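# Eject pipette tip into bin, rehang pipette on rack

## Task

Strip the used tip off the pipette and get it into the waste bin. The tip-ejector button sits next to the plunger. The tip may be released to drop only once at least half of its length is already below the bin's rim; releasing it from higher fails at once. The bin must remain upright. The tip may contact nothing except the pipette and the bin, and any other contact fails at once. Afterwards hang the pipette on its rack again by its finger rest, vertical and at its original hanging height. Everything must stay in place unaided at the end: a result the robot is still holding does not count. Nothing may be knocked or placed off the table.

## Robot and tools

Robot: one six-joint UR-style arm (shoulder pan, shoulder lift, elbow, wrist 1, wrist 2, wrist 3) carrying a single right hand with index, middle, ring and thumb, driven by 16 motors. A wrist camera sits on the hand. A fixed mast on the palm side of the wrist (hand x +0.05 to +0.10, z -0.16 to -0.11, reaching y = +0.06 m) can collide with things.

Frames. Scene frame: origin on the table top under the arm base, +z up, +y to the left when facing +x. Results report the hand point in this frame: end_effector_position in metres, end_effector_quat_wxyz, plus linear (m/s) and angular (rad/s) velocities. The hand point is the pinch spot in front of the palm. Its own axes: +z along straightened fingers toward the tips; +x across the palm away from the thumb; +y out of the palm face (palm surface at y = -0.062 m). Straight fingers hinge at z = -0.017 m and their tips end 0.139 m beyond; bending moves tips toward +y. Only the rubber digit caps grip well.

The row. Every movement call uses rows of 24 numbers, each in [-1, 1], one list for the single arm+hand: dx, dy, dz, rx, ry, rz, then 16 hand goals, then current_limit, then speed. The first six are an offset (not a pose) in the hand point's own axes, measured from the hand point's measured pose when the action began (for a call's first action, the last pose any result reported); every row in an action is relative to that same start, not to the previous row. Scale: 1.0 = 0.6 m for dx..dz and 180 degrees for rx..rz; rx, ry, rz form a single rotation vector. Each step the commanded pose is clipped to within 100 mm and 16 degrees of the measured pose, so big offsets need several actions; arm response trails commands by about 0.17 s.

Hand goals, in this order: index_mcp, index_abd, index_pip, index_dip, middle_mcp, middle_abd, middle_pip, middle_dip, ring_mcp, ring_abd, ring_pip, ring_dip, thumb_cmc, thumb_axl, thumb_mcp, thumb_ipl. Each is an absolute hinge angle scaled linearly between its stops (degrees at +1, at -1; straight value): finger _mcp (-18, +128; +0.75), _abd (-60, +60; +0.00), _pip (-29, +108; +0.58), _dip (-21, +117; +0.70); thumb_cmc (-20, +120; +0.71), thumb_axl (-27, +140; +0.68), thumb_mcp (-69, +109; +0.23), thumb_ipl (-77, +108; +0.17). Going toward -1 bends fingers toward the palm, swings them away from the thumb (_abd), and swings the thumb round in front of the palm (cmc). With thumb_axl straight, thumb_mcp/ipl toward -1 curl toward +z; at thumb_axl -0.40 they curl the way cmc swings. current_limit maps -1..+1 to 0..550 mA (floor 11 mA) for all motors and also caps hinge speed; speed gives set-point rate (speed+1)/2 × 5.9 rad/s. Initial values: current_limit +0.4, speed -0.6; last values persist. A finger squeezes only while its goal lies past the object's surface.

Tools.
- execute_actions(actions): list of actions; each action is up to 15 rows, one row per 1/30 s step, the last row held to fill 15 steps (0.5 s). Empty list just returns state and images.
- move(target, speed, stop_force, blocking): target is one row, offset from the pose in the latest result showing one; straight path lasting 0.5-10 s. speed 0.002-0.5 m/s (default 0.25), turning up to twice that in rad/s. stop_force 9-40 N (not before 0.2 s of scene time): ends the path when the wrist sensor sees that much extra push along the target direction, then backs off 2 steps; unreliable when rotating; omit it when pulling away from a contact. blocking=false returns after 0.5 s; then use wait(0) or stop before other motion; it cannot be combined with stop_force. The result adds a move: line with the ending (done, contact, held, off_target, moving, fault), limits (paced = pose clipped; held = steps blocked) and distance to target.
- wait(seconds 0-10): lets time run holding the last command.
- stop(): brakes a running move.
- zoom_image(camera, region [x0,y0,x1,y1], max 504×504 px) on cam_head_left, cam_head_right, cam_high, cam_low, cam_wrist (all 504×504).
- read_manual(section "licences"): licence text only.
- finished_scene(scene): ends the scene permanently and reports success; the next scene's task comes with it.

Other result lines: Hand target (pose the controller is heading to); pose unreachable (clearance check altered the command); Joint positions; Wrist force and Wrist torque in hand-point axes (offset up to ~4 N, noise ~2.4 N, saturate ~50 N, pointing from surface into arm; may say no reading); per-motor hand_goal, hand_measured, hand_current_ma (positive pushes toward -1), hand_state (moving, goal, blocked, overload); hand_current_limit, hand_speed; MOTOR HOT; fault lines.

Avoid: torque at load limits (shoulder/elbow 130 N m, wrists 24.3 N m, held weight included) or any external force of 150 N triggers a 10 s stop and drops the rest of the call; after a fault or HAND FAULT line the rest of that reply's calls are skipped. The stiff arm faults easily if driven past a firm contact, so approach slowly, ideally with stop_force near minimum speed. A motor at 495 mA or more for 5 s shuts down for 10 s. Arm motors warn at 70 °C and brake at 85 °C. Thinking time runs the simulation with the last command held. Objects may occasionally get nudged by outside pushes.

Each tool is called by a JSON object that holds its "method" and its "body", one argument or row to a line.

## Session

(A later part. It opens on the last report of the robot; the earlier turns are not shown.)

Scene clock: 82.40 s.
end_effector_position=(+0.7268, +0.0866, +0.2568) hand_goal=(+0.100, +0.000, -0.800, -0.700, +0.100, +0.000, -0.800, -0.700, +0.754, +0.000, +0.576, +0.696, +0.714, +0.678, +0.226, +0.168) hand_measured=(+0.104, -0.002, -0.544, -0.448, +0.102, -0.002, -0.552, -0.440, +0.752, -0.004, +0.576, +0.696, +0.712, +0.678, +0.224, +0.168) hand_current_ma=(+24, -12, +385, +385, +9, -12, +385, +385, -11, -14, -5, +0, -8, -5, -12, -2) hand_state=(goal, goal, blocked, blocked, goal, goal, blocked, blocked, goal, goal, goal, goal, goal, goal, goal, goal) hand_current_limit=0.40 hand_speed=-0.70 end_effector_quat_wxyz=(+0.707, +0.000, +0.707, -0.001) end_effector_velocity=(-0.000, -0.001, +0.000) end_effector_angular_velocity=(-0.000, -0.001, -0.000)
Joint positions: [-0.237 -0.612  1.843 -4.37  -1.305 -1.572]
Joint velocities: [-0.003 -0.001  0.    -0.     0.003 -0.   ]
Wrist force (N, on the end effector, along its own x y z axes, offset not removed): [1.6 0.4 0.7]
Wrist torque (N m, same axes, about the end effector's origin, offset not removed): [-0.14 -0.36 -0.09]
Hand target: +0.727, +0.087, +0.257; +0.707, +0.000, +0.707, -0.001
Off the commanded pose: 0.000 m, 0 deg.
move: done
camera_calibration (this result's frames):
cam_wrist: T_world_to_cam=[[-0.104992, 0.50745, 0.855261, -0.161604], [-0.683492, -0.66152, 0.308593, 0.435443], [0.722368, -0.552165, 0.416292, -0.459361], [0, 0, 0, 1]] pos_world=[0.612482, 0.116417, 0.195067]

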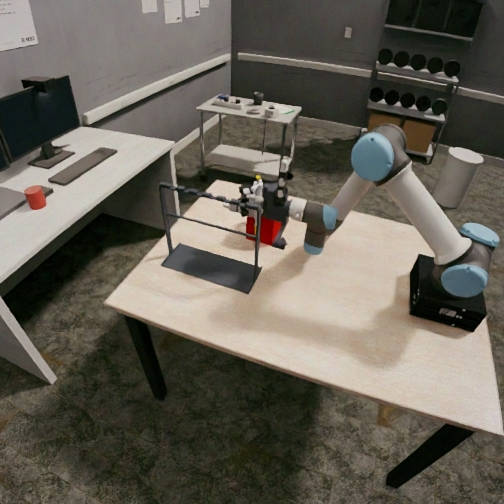

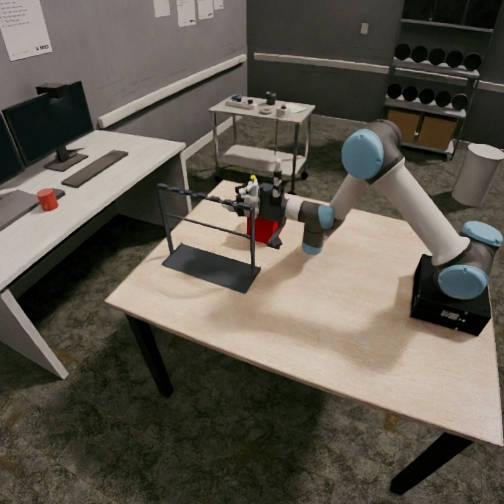

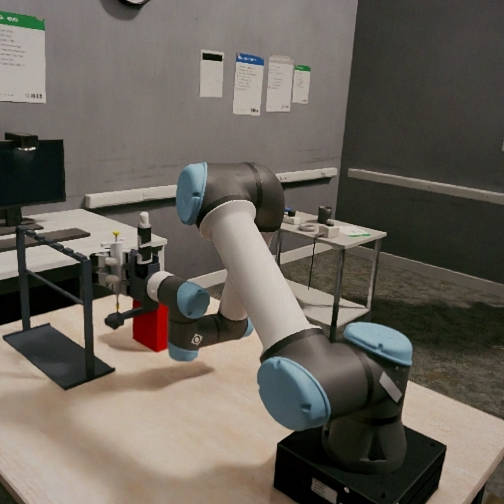

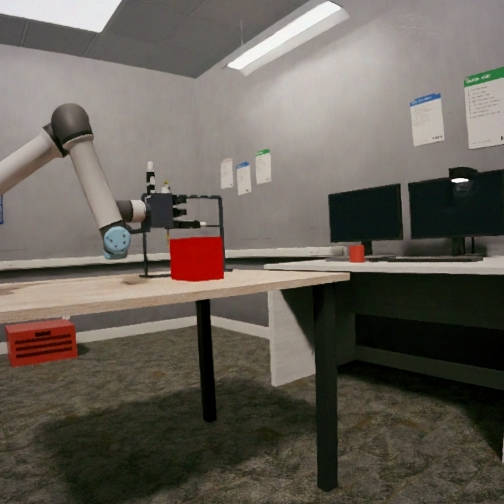

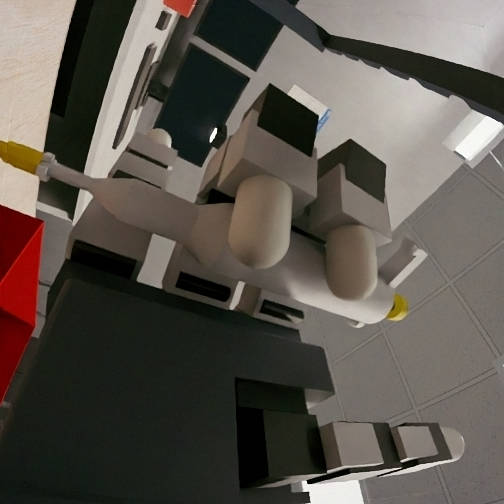

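{"method": "move", "body": {
  "target": [-0.13,0,0,0,0,0,0.1,0,-0.8,-0.7,0.1,0,-0.8,-0.7,0.754,0,0.576,0.696,0.714,0.678,0.226,0.168,0.4,-0.7],
  "speed": 0.15
}}

{"method": "move", "body": {
  "target": [0,-0.26,-0.01,0,0,0,0.1,0,-0.8,-0.7,0.1,0,-0.8,-0.7,0.754,0,0.576,0.696,0.714,0.678,0.226,0.168,0.4,-0.7],
  "speed": 0.15
}}

{"method": "zoom_image", "body": {
  "camera": "cam_head_left",
  "region": [210, 110, 350, 250]
}}

{"method": "zoom_image", "body": {
  "camera": "cam_low",
  "region": [110, 130, 260, 280]
}}

Scene clock: 85.47 s.
end_effector_position=(+0.7268, +0.0868, +0.3347) hand_goal=(+0.100, +0.000, -0.800, -0.700, +0.100, +0.000, -0.800, -0.700, +0.754, +0.000, +0.576, +0.696, +0.714, +0.678, +0.226, +0.168) hand_measured=(+0.104, -0.002, -0.544, -0.448, +0.102, -0.002, -0.552, -0.440, +0.752, -0.004, +0.576, +0.696, +0.712, +0.678, +0.224, +0.168) hand_current_ma=(+24, -12, +385, +385, +9, -12, +385, +385, -11, -16, -5, +0, -8, -5, -12, -2) hand_state=(goal, goal, blocked, blocked, goal, goal, blocked, blocked, goal, goal, goal, goal, goal, goal, goal, goal) hand_current_limit=0.40 hand_speed=-0.70 end_effector_quat_wxyz=(+0.707, +0.000, +0.707, -0.001) end_effector_velocity=(+0.000, -0.000, +0.001) end_effector_angular_velocity=(-0.000, +0.000, -0.000)
Joint positions: [-0.237 -0.788  1.884 -4.235 -1.305 -1.572]
Joint velocities: [-0.    -0.003  0.001  0.003 -0.    -0.   ]
Wrist force (N, on the end effector, along its own x y z axes, offset not removed): [1.8 4.8 0.5]
Wrist torque (N m, same axes, about the end effector's origin, offset not removed): [0.65 -0.37 0.22]
Hand target: +0.727, +0.087, +0.335; +0.707, +0.000, +0.707, -0.001
Off the commanded pose: 0.000 m, 0 deg.
move: done
camera_calibration (this result's frames):
cam_wrist: T_world_to_cam=[[-0.105004, 0.50741, 0.855283, -0.228347], [-0.683495, -0.661536, 0.308553, 0.411573], [0.722363, -0.552183, 0.416276, -0.491726], [0, 0, 0, 1]] pos_world=[0.612536, 0.116613, 0.273003]

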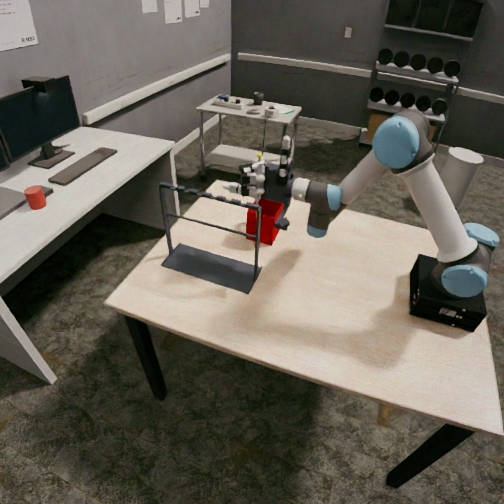

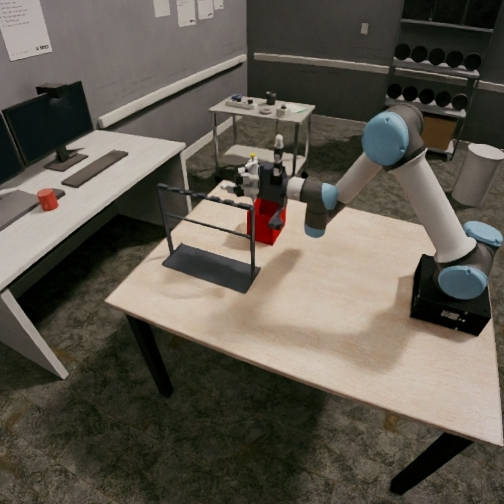

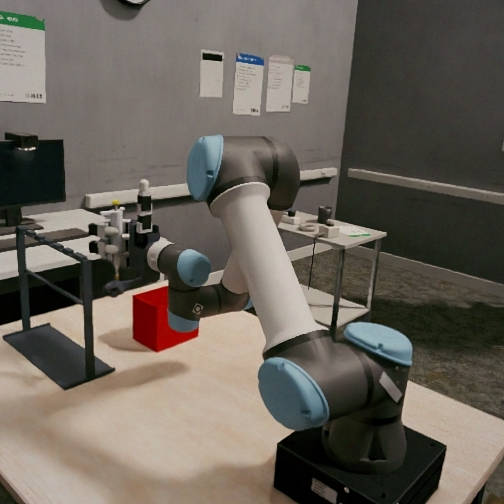

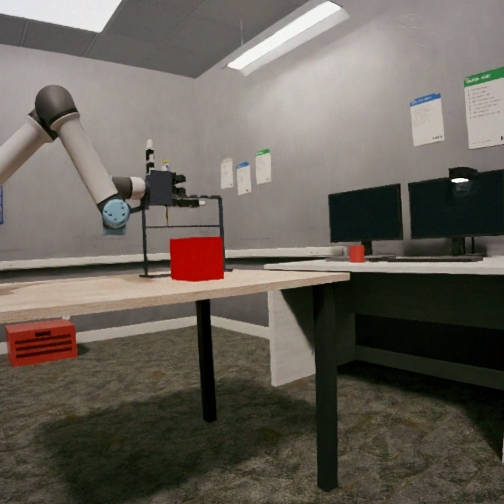

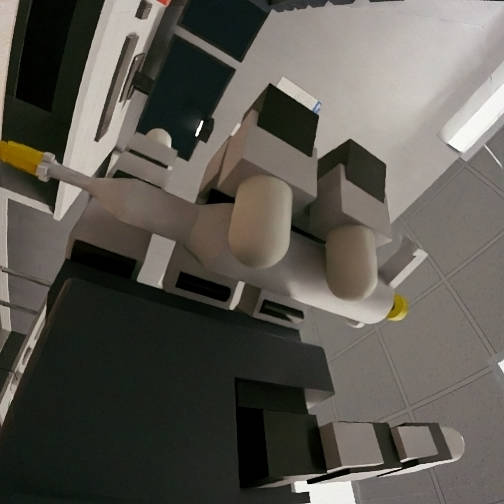

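Scene clock: 87.00 s.
end_effector_position=(+0.7205, -0.0692, +0.3352) hand_goal=(+0.100, +0.000, -0.800, -0.700, +0.100, +0.000, -0.800, -0.700, +0.754, +0.000, +0.576, +0.696, +0.714, +0.678, +0.226, +0.168) hand_measured=(+0.104, -0.002, -0.544, -0.448, +0.102, -0.002, -0.552, -0.440, +0.752, -0.004, +0.576, +0.696, +0.712, +0.678, +0.224, +0.168) hand_current_ma=(+22, -12, +385, +385, +7, -12, +385, +385, -9, -16, -5, +0, -7, -5, -12, -2) hand_state=(goal, goal, blocked, blocked, goal, goal, blocked, blocked, goal, goal, goal, goal, goal, goal, goal, goal) hand_current_limit=0.40 hand_speed=-0.70 end_effector_quat_wxyz=(+0.707, +0.000, +0.707, -0.001) end_effector_velocity=(-0.000, -0.002, +0.000) end_effector_angular_velocity=(-0.000, -0.000, +0.000)
Joint positions: [-0.536 -0.768  1.83  -4.201 -1.007 -1.572]
Joint velocities: [-0.003 -0.    -0.001  0.001  0.003  0.   ]
Wrist force (N, on the end effector, along its own x y z axes, offset not removed): [-1.2 -2.5 2.1]
Wrist torque (N m, same axes, about the end effector's origin, offset not removed): [-0.28 0.16 -0.44]
Hand target: +0.720, -0.069, +0.335; +0.707, +0.000, +0.707, -0.001
Off the commanded pose: 0.000 m, 0 deg.
move: done
camera_calibration (this result's frames):
cam_wrist: T_world_to_cam=[[-0.105073, 0.507229, 0.855382, -0.150218], [-0.683537, -0.661589, 0.308348, 0.303994], [0.722314, -0.552286, 0.416225, -0.573419], [0, 0, 0, 1]] pos_world=[0.606196, -0.039377, 0.273429]

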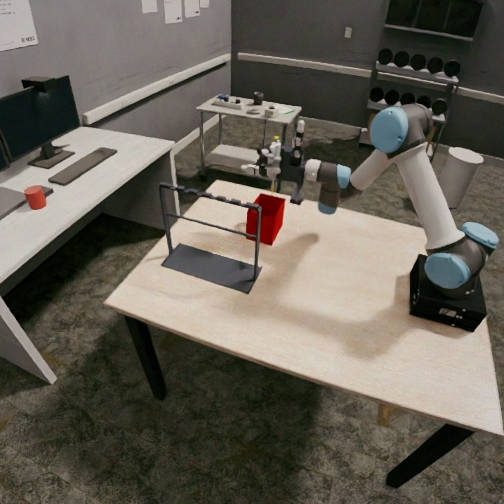

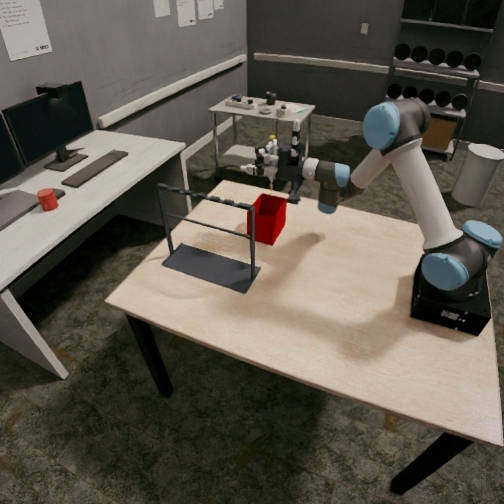

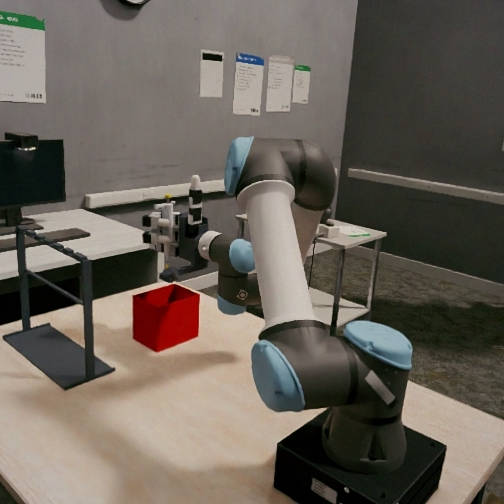

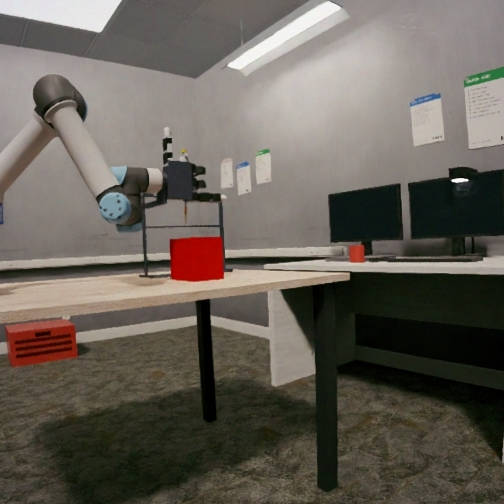

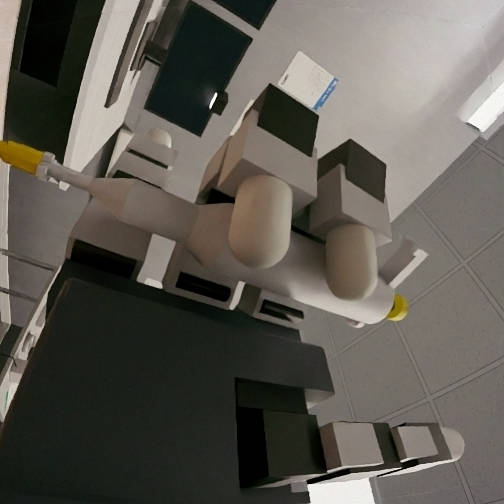

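Region (210, 110, 350, 250) of cam_head_left's 504x504 image, scaled by 3.600, with more detail than that image has.

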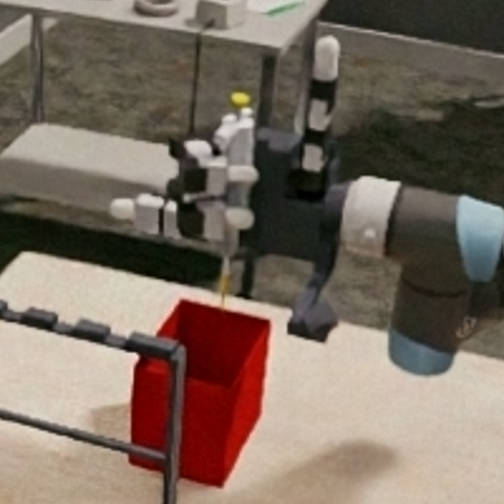

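Region (110, 130, 260, 280) of cam_low's 504x504 image, scaled by 3.360, with more detail than that image has.

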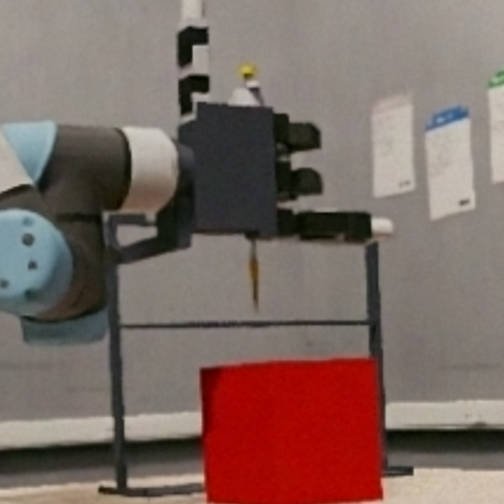

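{"method": "move", "body": {
  "target": [0.08,-0.035,0.035,0,0,0,0.1,0,-0.8,-0.7,0.1,0,-0.8,-0.7,0.754,0,0.576,0.696,0.714,0.678,0.226,0.168,0.4,-0.7],
  "speed": 0.1
}}

{"method": "move", "body": {
  "target": [0.085,0,0,0,0,0,0.1,0,-0.8,-0.7,0.1,0,-0.8,-0.7,0.754,0,0.576,0.696,0.6,0.678,-0.3,-0.3,0.4,-0.7],
  "speed": 0.05
}}

{"method": "zoom_image", "body": {
  "camera": "cam_head_left",
  "region": [220, 130, 340, 250]
}}

{"method": "zoom_image", "body": {
  "camera": "cam_low",
  "region": [130, 160, 250, 280]
}}

{"method": "zoom_image", "body": {
  "camera": "cam_high",
  "region": [110, 200, 250, 340]
}}

Scene clock: 91.30 s.
end_effector_position=(+0.7413, -0.0903, +0.2873) hand_goal=(+0.100, +0.000, -0.800, -0.700, +0.100, +0.000, -0.800, -0.700, +0.754, +0.000, +0.576, +0.696, +0.714, +0.678, +0.226, +0.168) hand_measured=(+0.104, -0.002, -0.544, -0.448, +0.102, -0.002, -0.552, -0.440, +0.752, -0.004, +0.576, +0.696, +0.712, +0.678, +0.224, +0.168) hand_current_ma=(+22, -12, +385, +385, +7, -12, +385, +385, -9, -16, -5, +0, -7, -5, -12, -2) hand_state=(goal, goal, blocked, blocked, goal, goal, blocked, blocked, goal, goal, goal, goal, goal, goal, goal, goal) hand_current_limit=0.40 hand_speed=-0.70 end_effector_quat_wxyz=(+0.707, +0.000, +0.707, -0.001) end_effector_velocity=(+0.001, -0.000, -0.000) end_effector_angular_velocity=(+0.000, -0.001, +0.001)
Joint positions: [-0.548 -0.636  1.724 -4.227 -0.994 -1.572]
Joint velocities: [ 0.     0.003 -0.004 -0.     0.001  0.001]
Wrist force (N, on the end effector, along its own x y z axes, offset not removed): [4.9 -3.3 -0.1]
Wrist torque (N m, same axes, about the end effector's origin, offset not removed): [-0.64 -0.76 0.20]
Hand target: +0.741, -0.090, +0.287; +0.707, +0.000, +0.707, -0.001
Off the commanded pose: 0.000 m, 0 deg.
move: done
camera_calibration (this result's frames):
cam_wrist: T_world_to_cam=[[-0.105059, 0.507317, 0.855332, -0.0963581], [-0.683541, -0.66155, 0.308422, 0.319045], [0.722312, -0.552251, 0.416274, -0.580204], [0, 0, 0, 1]] pos_world=[0.627046, -0.0604702, 0.225541]

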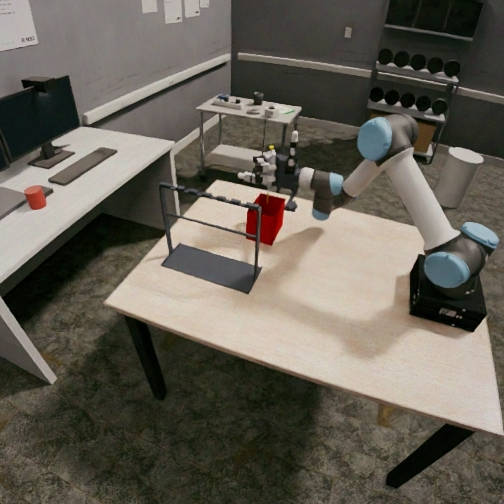

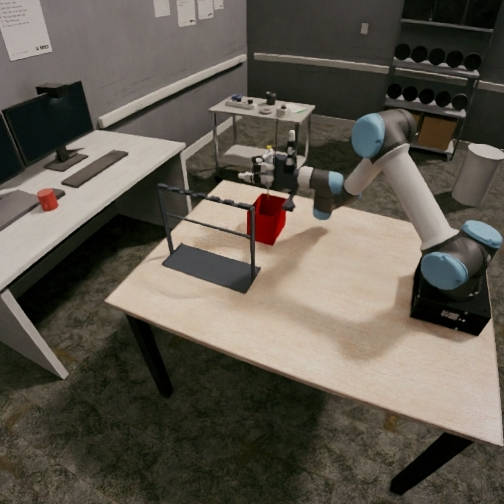

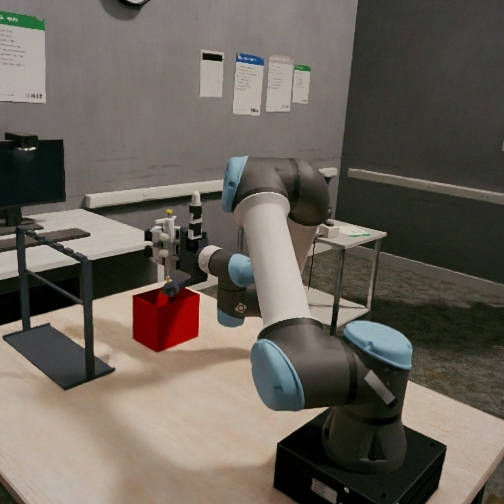

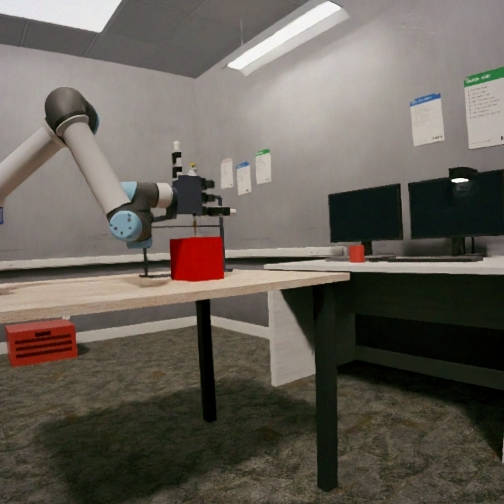

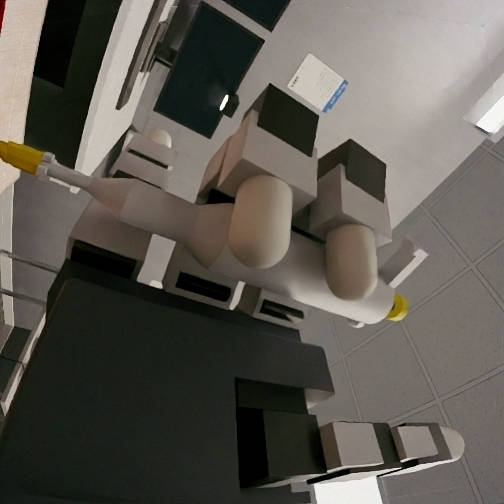

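Scene clock: 92.70 s.
end_effector_position=(+0.7413, -0.0904, +0.2363) hand_goal=(+0.100, +0.000, -0.800, -0.700, +0.100, +0.000, -0.800, -0.700, +0.754, +0.000, +0.576, +0.696, +0.600, +0.678, -0.300, -0.300) hand_measured=(+0.104, -0.002, -0.544, -0.448, +0.102, -0.002, -0.552, -0.440, +0.752, -0.004, +0.576, +0.696, +0.602, +0.678, -0.238, -0.280) hand_current_ma=(+22, -12, +385, +385, +7, -12, +385, +385, -9, -16, -5, +0, +7, -5, +385, +148) hand_state=(goal, goal, blocked, blocked, goal, goal, blocked, blocked, goal, goal, goal, goal, goal, goal, blocked, blocked) hand_current_limit=0.40 hand_speed=-0.70 end_effector_quat_wxyz=(+0.707, +0.000, +0.707, -0.001) end_effector_velocity=(-0.000, -0.001, -0.002) end_effector_angular_velocity=(+0.001, +0.001, -0.001)
Joint positions: [-0.548 -0.527  1.687 -4.3   -0.994 -1.572]
Joint velocities: [-0.001  0.004 -0.001 -0.001  0.     0.   ]
Wrist force (N, on the end effector, along its own x y z axes, offset not removed): [4.7 -0.1 0.7]
Wrist torque (N m, same axes, about the end effector's origin, offset not removed): [-0.38 -0.60 0.15]
Hand target: +0.741, -0.090, +0.236; +0.707, +0.000, +0.707, -0.001
Off the commanded pose: 0.000 m, 0 deg.
move: done
camera_calibration (this result's frames):
cam_wrist: T_world_to_cam=[[-0.105047, 0.507445, 0.855257, -0.0527132], [-0.683546, -0.661496, 0.308525, 0.334633], [0.722309, -0.552198, 0.41635, -0.559047], [0, 0, 0, 1]] pos_world=[0.627004, -0.0605968, 0.174599]

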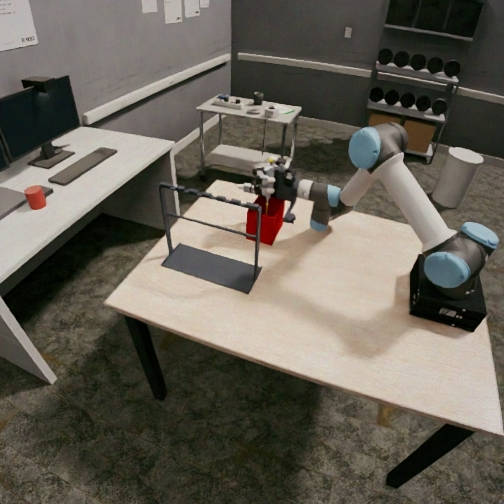

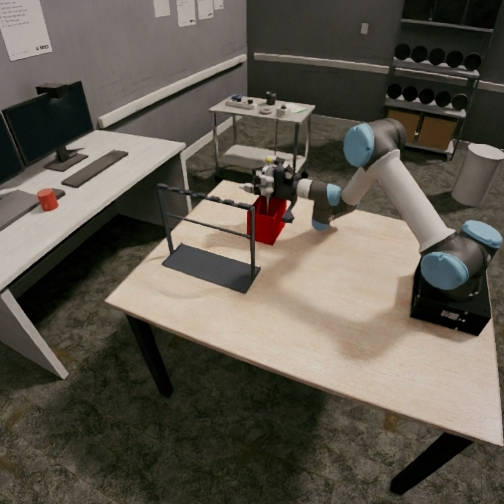

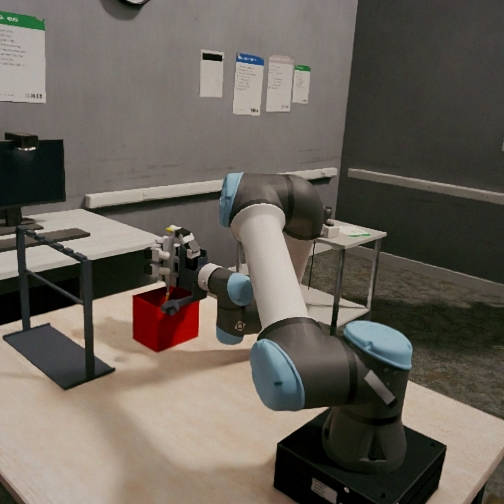

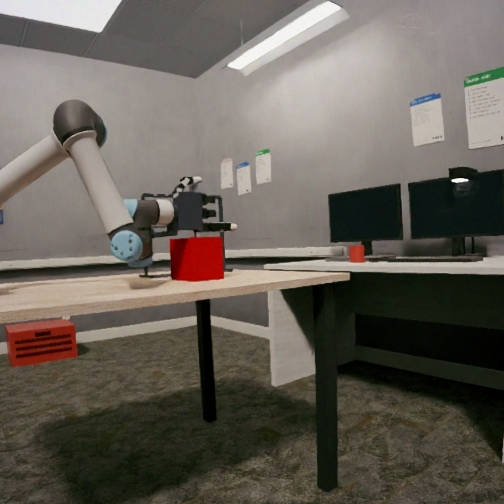

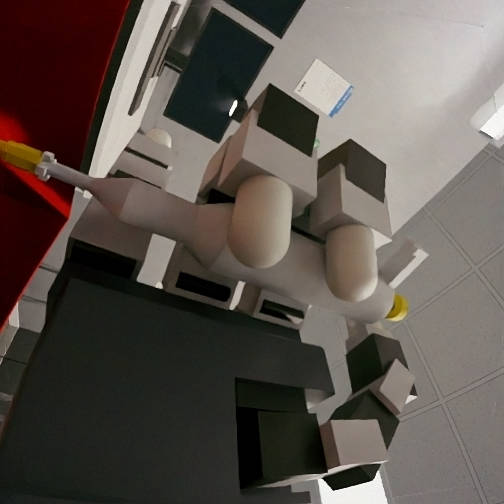

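Region (220, 130, 340, 250) of cam_head_left's 504x504 image, scaled by 4.200, with more detail than that image has.

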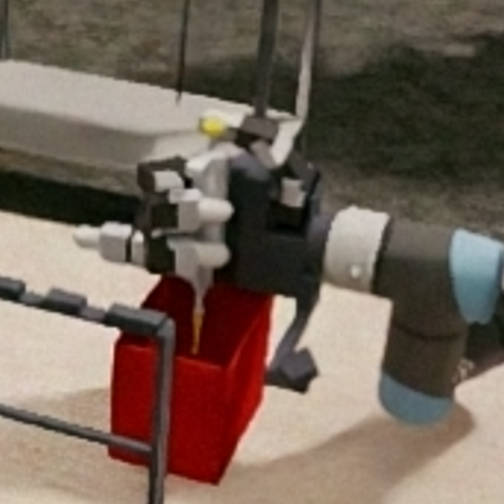

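Region (130, 160, 250, 280) of cam_low's 504x504 image, scaled by 4.200, with more detail than that image has.

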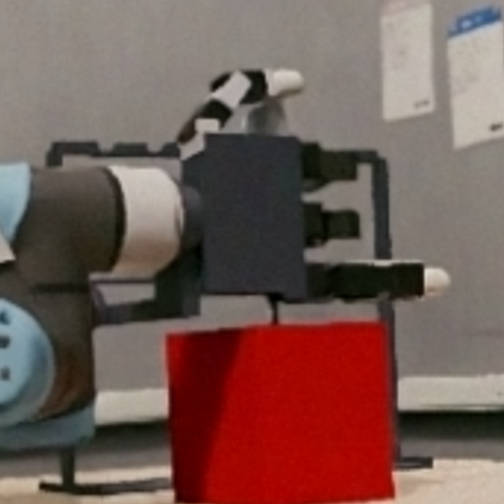

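Region (110, 200, 250, 340) of cam_high's 504x504 image, scaled by 3.600, with more detail than that image has.

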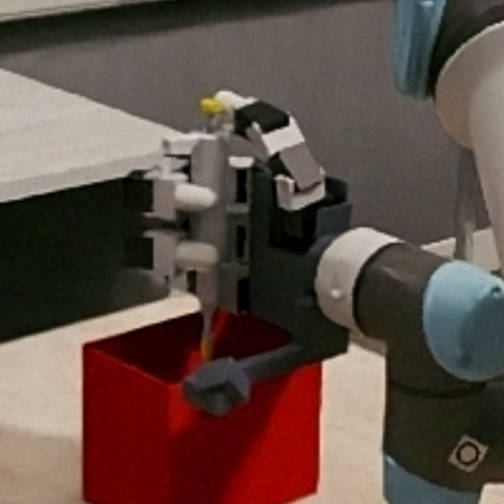

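{"method": "execute_actions", "body": {
  "actions": [
    [[0,0,0,0,0,0,0.1,0,-0.8,-0.7,0.1,0,-0.8,-0.7,0.754,0,0.576,0.696,0.6,0.678,-0.7,-0.5,0.75,-0.7]],
    [[0,0,0,0,0,0,0.1,0,-0.8,-0.7,0.1,0,-0.8,-0.7,0.754,0,0.576,0.696,0.6,0.678,-0.7,-0.5,0.75,-0.7]],
    [[0,0,0,0,0,0,0.1,0,-0.8,-0.7,0.1,0,-0.8,-0.7,0.754,0,0.576,0.696,0.6,0.678,-0.7,-0.5,0.75,-0.7]]
  ]
}}

{"method": "zoom_image", "body": {
  "camera": "cam_head_left",
  "region": [220, 130, 340, 250]
}}

{"method": "zoom_image", "body": {
  "camera": "cam_low",
  "region": [130, 160, 250, 280]
}}

Scene clock: 97.00 s.
end_effector_position=(+0.7413, -0.0904, +0.2364) hand_goal=(+0.100, +0.000, -0.800, -0.700, +0.100, +0.000, -0.800, -0.700, +0.754, +0.000, +0.576, +0.696, +0.600, +0.678, -0.700, -0.500) hand_measured=(+0.102, -0.002, -0.550, -0.450, +0.102, -0.002, -0.554, -0.440, +0.752, -0.004, +0.576, +0.696, +0.600, +0.678, -0.252, -0.352) hand_current_ma=(+9, -7, +481, +481, +7, -9, +481, +481, -9, -16, -5, +0, +5, -7, +481, +481) hand_state=(goal, goal, blocked, blocked, goal, goal, blocked, blocked, goal, goal, goal, goal, goal, goal, blocked, blocked) hand_current_limit=0.75 hand_speed=-0.70 end_effector_quat_wxyz=(+0.707, +0.000, +0.707, -0.001) end_effector_velocity=(+0.000, +0.000, +0.000) end_effector_angular_velocity=(-0.001, -0.000, +0.001)
Joint positions: [-0.548 -0.527  1.687 -4.3   -0.994 -1.572]
Joint velocities: [ 0.    -0.    -0.    -0.     0.    -0.001]
Wrist force (N, on the end effector, along its own x y z axes, offset not removed): [3.4 3.3 1.4]
Wrist torque (N m, same axes, about the end effector's origin, offset not removed): [0.47 -0.69 0.28]
Hand target: +0.741, -0.090, +0.236; +0.707, +0.000, +0.707, -0.001
Off the commanded pose: 0.000 m, 0 deg.
camera_calibration (this result's frames):
cam_wrist: T_world_to_cam=[[-0.105161, 0.507395, 0.855273, -0.0526619], [-0.683586, -0.661515, 0.308396, 0.334682], [0.722254, -0.552222, 0.416414, -0.559057], [0, 0, 0, 1]] pos_world=[0.627027, -0.0606058, 0.174625]

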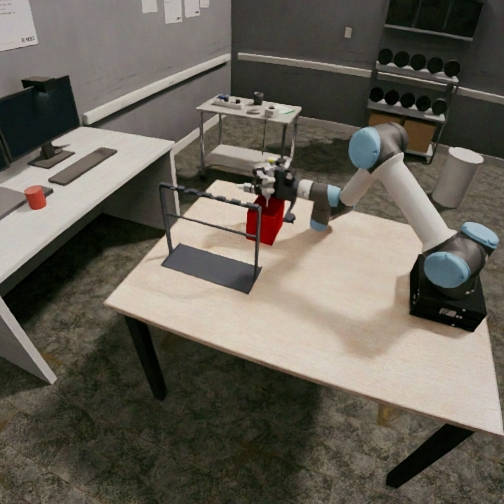

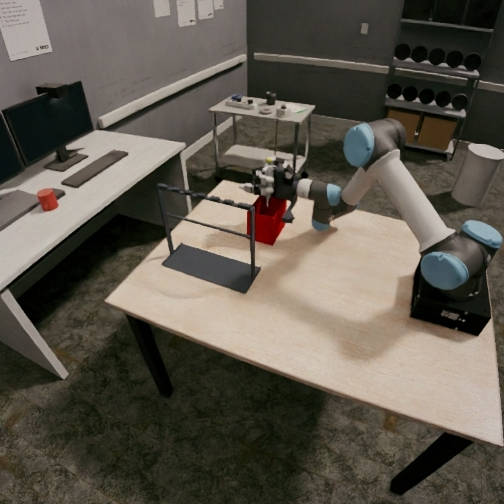

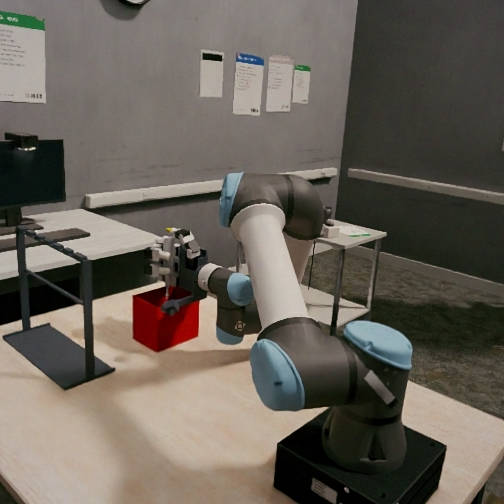

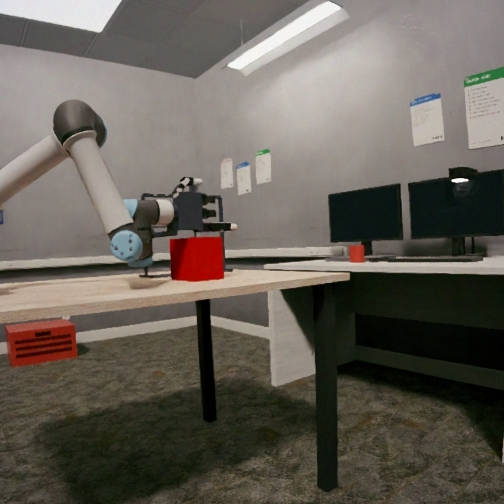

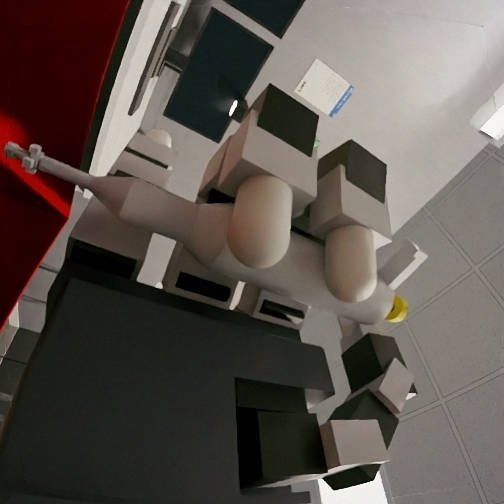

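Region (220, 130, 340, 250) of cam_head_left's 504x504 image, scaled by 4.200, with more detail than that image has.

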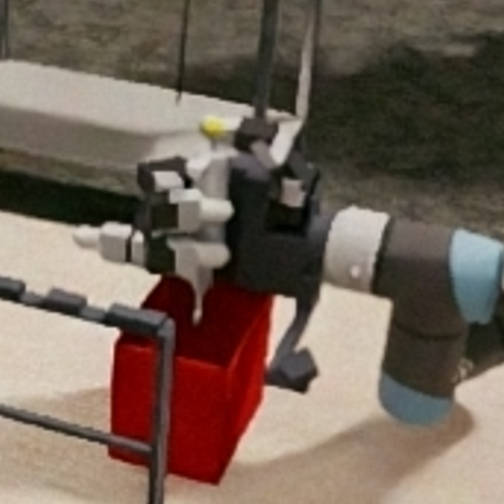

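Region (130, 160, 250, 280) of cam_low's 504x504 image, scaled by 4.200, with more detail than that image has.

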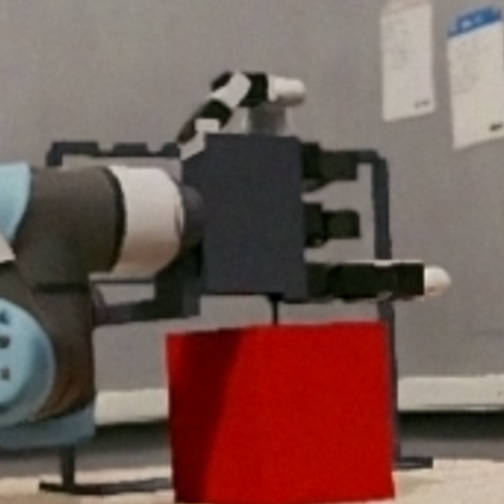

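{"method": "move", "body": {
  "target": [-0.042,0.29,-0.024,0,0,0,0.1,0,-0.8,-0.7,0.1,0,-0.8,-0.7,0.754,0,0.576,0.696,0.714,0.678,0.226,0.168,0.4,-0.6],
  "speed": 0.15
}}

{"method": "zoom_image", "body": {
  "camera": "cam_high",
  "region": [40, 200, 190, 350]
}}

{"method": "zoom_image", "body": {
  "camera": "cam_low",
  "region": [130, 160, 230, 260]
}}

Scene clock: 100.63 s.
end_effector_position=(+0.7273, +0.0837, +0.2611) hand_goal=(+0.100, +0.000, -0.800, -0.700, +0.100, +0.000, -0.800, -0.700, +0.754, +0.000, +0.576, +0.696, +0.714, +0.678, +0.226, +0.168) hand_measured=(+0.102, -0.002, -0.550, -0.450, +0.100, -0.002, -0.556, -0.440, +0.752, -0.004, +0.576, +0.696, +0.712, +0.676, +0.224, +0.166) hand_current_ma=(+6, -7, +385, +385, +0, -9, +385, +385, -9, -16, -5, +0, -11, -13, -14, -14) hand_state=(goal, goal, blocked, blocked, goal, goal, blocked, blocked, goal, goal, goal, goal, goal, goal, goal, goal) hand_current_limit=0.40 hand_speed=-0.60 end_effector_quat_wxyz=(+0.707, +0.000, +0.707, -0.001) end_effector_velocity=(-0.000, +0.002, +0.001) end_effector_angular_velocity=(-0.001, -0.001, +0.000)
Joint positions: [-0.243 -0.622  1.844 -4.362 -1.3   -1.572]
Joint velocities: [ 0.004 -0.002  0.     0.    -0.003 -0.   ]
Wrist force (N, on the end effector, along its own x y z axes, offset not removed): [5.9 0.6 2.9]
Wrist torque (N m, same axes, about the end effector's origin, offset not removed): [-0.14 -0.94 0.17]
Hand target: +0.727, +0.084, +0.261; +0.707, +0.000, +0.707, -0.001
Off the commanded pose: 0.000 m, 0 deg.
move: done
camera_calibration (this result's frames):
cam_wrist: T_world_to_cam=[[-0.105097, 0.507578, 0.855172, -0.16361], [-0.683545, -0.661463, 0.3086, 0.432572], [0.722303, -0.552115, 0.41647, -0.463152], [0, 0, 0, 1]] pos_world=[0.613024, 0.113462, 0.199312]

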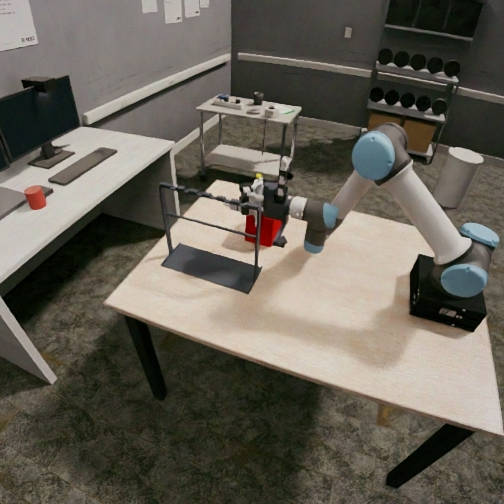

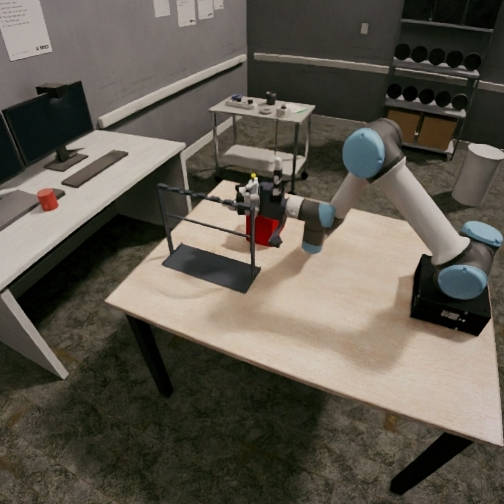

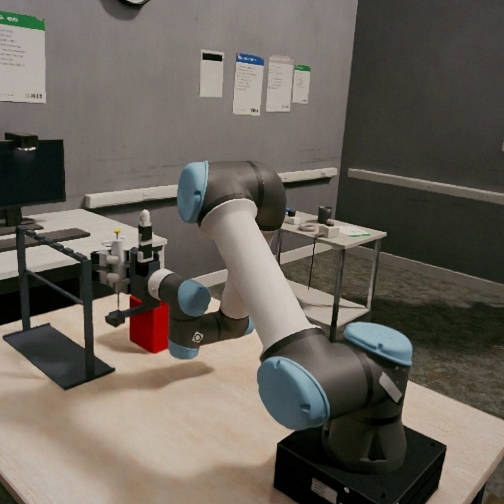

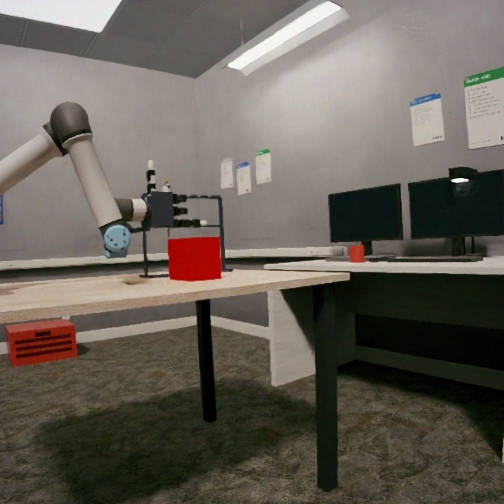

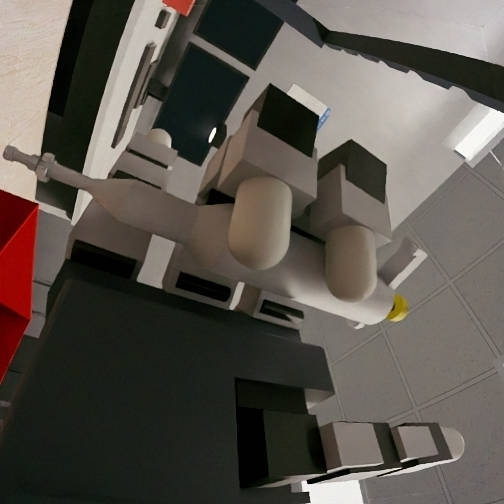

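Region (40, 200, 190, 350) of cam_high's 504x504 image, scaled by 3.360, with more detail than that image has.

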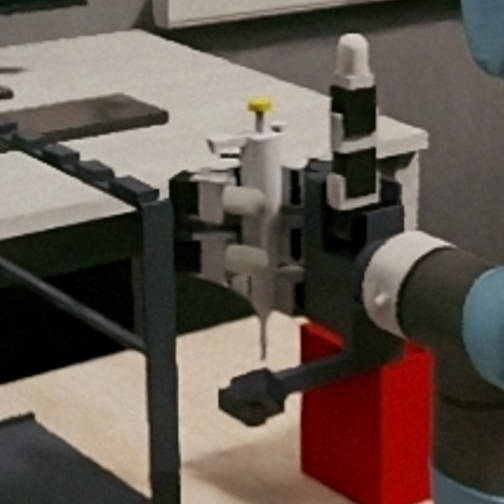

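Region (130, 160, 230, 260) of cam_low's 504x504 image, scaled by 5.040, with more detail than that image has.

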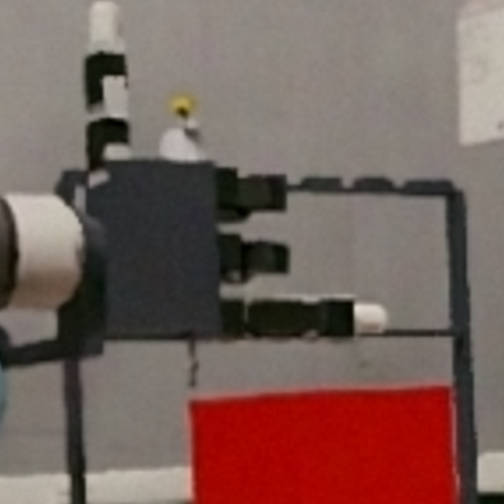

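{"method": "move", "body": {
  "target": [0.005,0.155,0,0,0,0,0.1,0,-0.8,-0.7,0.1,0,-0.8,-0.7,0.754,0,0.576,0.696,0.714,0.678,0.226,0.168,0.4,-0.6],
  "speed": 0.04,
  "stop_force": 12
}}

{"method": "zoom_image", "body": {
  "camera": "cam_head_left",
  "region": [200, 150, 300, 250]
}}

{"method": "zoom_image", "body": {
  "camera": "cam_high",
  "region": [40, 210, 160, 330]
}}

Scene clock: 104.80 s.
end_effector_position=(+0.7275, +0.1766, +0.2578) hand_goal=(+0.100, +0.000, -0.800, -0.700, +0.100, +0.000, -0.800, -0.700, +0.754, +0.000, +0.576, +0.696, +0.714, +0.678, +0.226, +0.168) hand_measured=(+0.102, -0.002, -0.550, -0.450, +0.100, -0.002, -0.556, -0.440, +0.752, -0.004, +0.576, +0.696, +0.712, +0.676, +0.224, +0.166) hand_current_ma=(+6, -7, +385, +385, +0, -9, +385, +385, -9, -16, -5, +0, -10, -13, -14, -14) hand_state=(goal, goal, blocked, blocked, goal, goal, blocked, blocked, goal, goal, goal, goal, goal, goal, goal, goal) hand_current_limit=0.40 hand_speed=-0.60 end_effector_quat_wxyz=(+0.707, +0.000, +0.707, -0.001) end_effector_velocity=(+0.000, +0.001, -0.001) end_effector_angular_velocity=(-0.000, +0.001, -0.001)
Joint positions: [-0.054 -0.607  1.815 -4.348 -1.489 -1.571]
Joint velocities: [ 0.003  0.001 -0.001  0.001 -0.003 -0.   ]
Wrist force (N, on the end effector, along its own x y z axes, offset not removed): [4.2 0.9 -3.0]
Wrist torque (N m, same axes, about the end effector's origin, offset not removed): [0.46 -0.51 0.35]
Hand target: +0.727, +0.177, +0.258; +0.707, +0.000, +0.707, -0.001
Off the commanded pose: 0.000 m, 0 deg.
move: done
camera_calibration (this result's frames):
cam_wrist: T_world_to_cam=[[-0.105079, 0.507702, 0.855101, -0.207995], [-0.683529, -0.661426, 0.308715, 0.495132], [0.722321, -0.552046, 0.416531, -0.410635], [0, 0, 0, 1]] pos_world=[0.613191, 0.206403, 0.196044]

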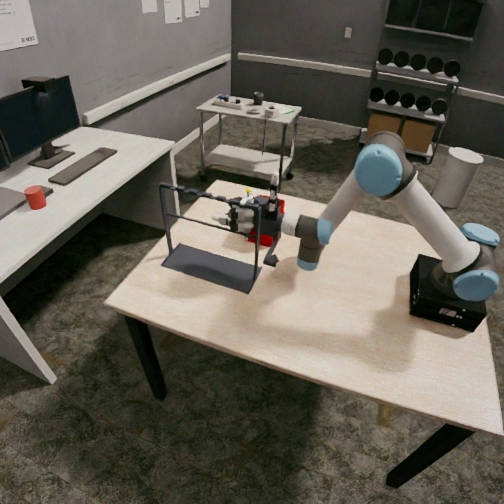

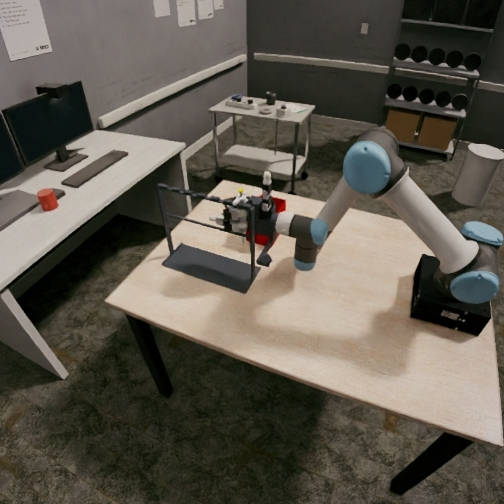

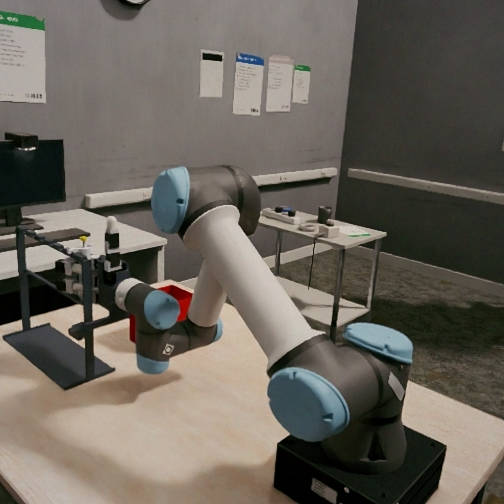

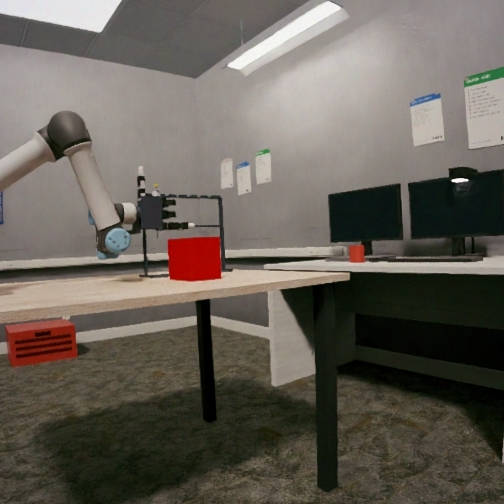

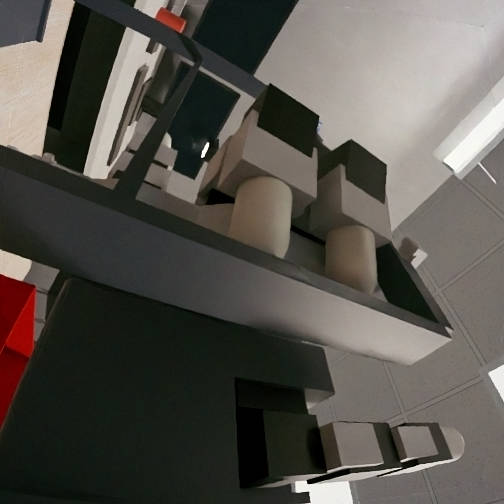

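Region (200, 150, 300, 250) of cam_head_left's 504x504 image, scaled by 5.040, with more detail than that image has.

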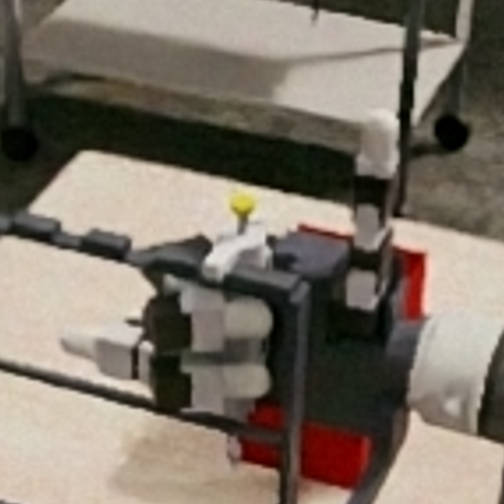

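Region (40, 210, 160, 330) of cam_high's 504x504 image, scaled by 4.200, with more detail than that image has.

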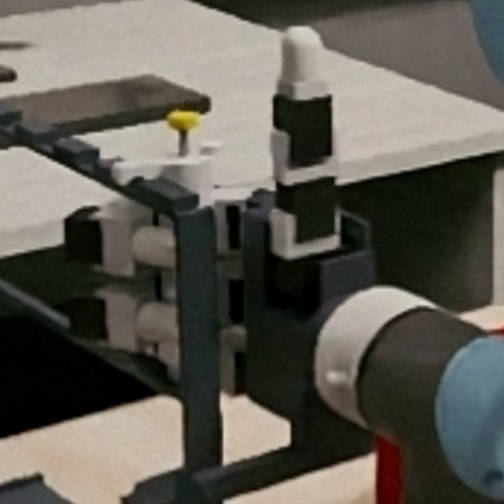

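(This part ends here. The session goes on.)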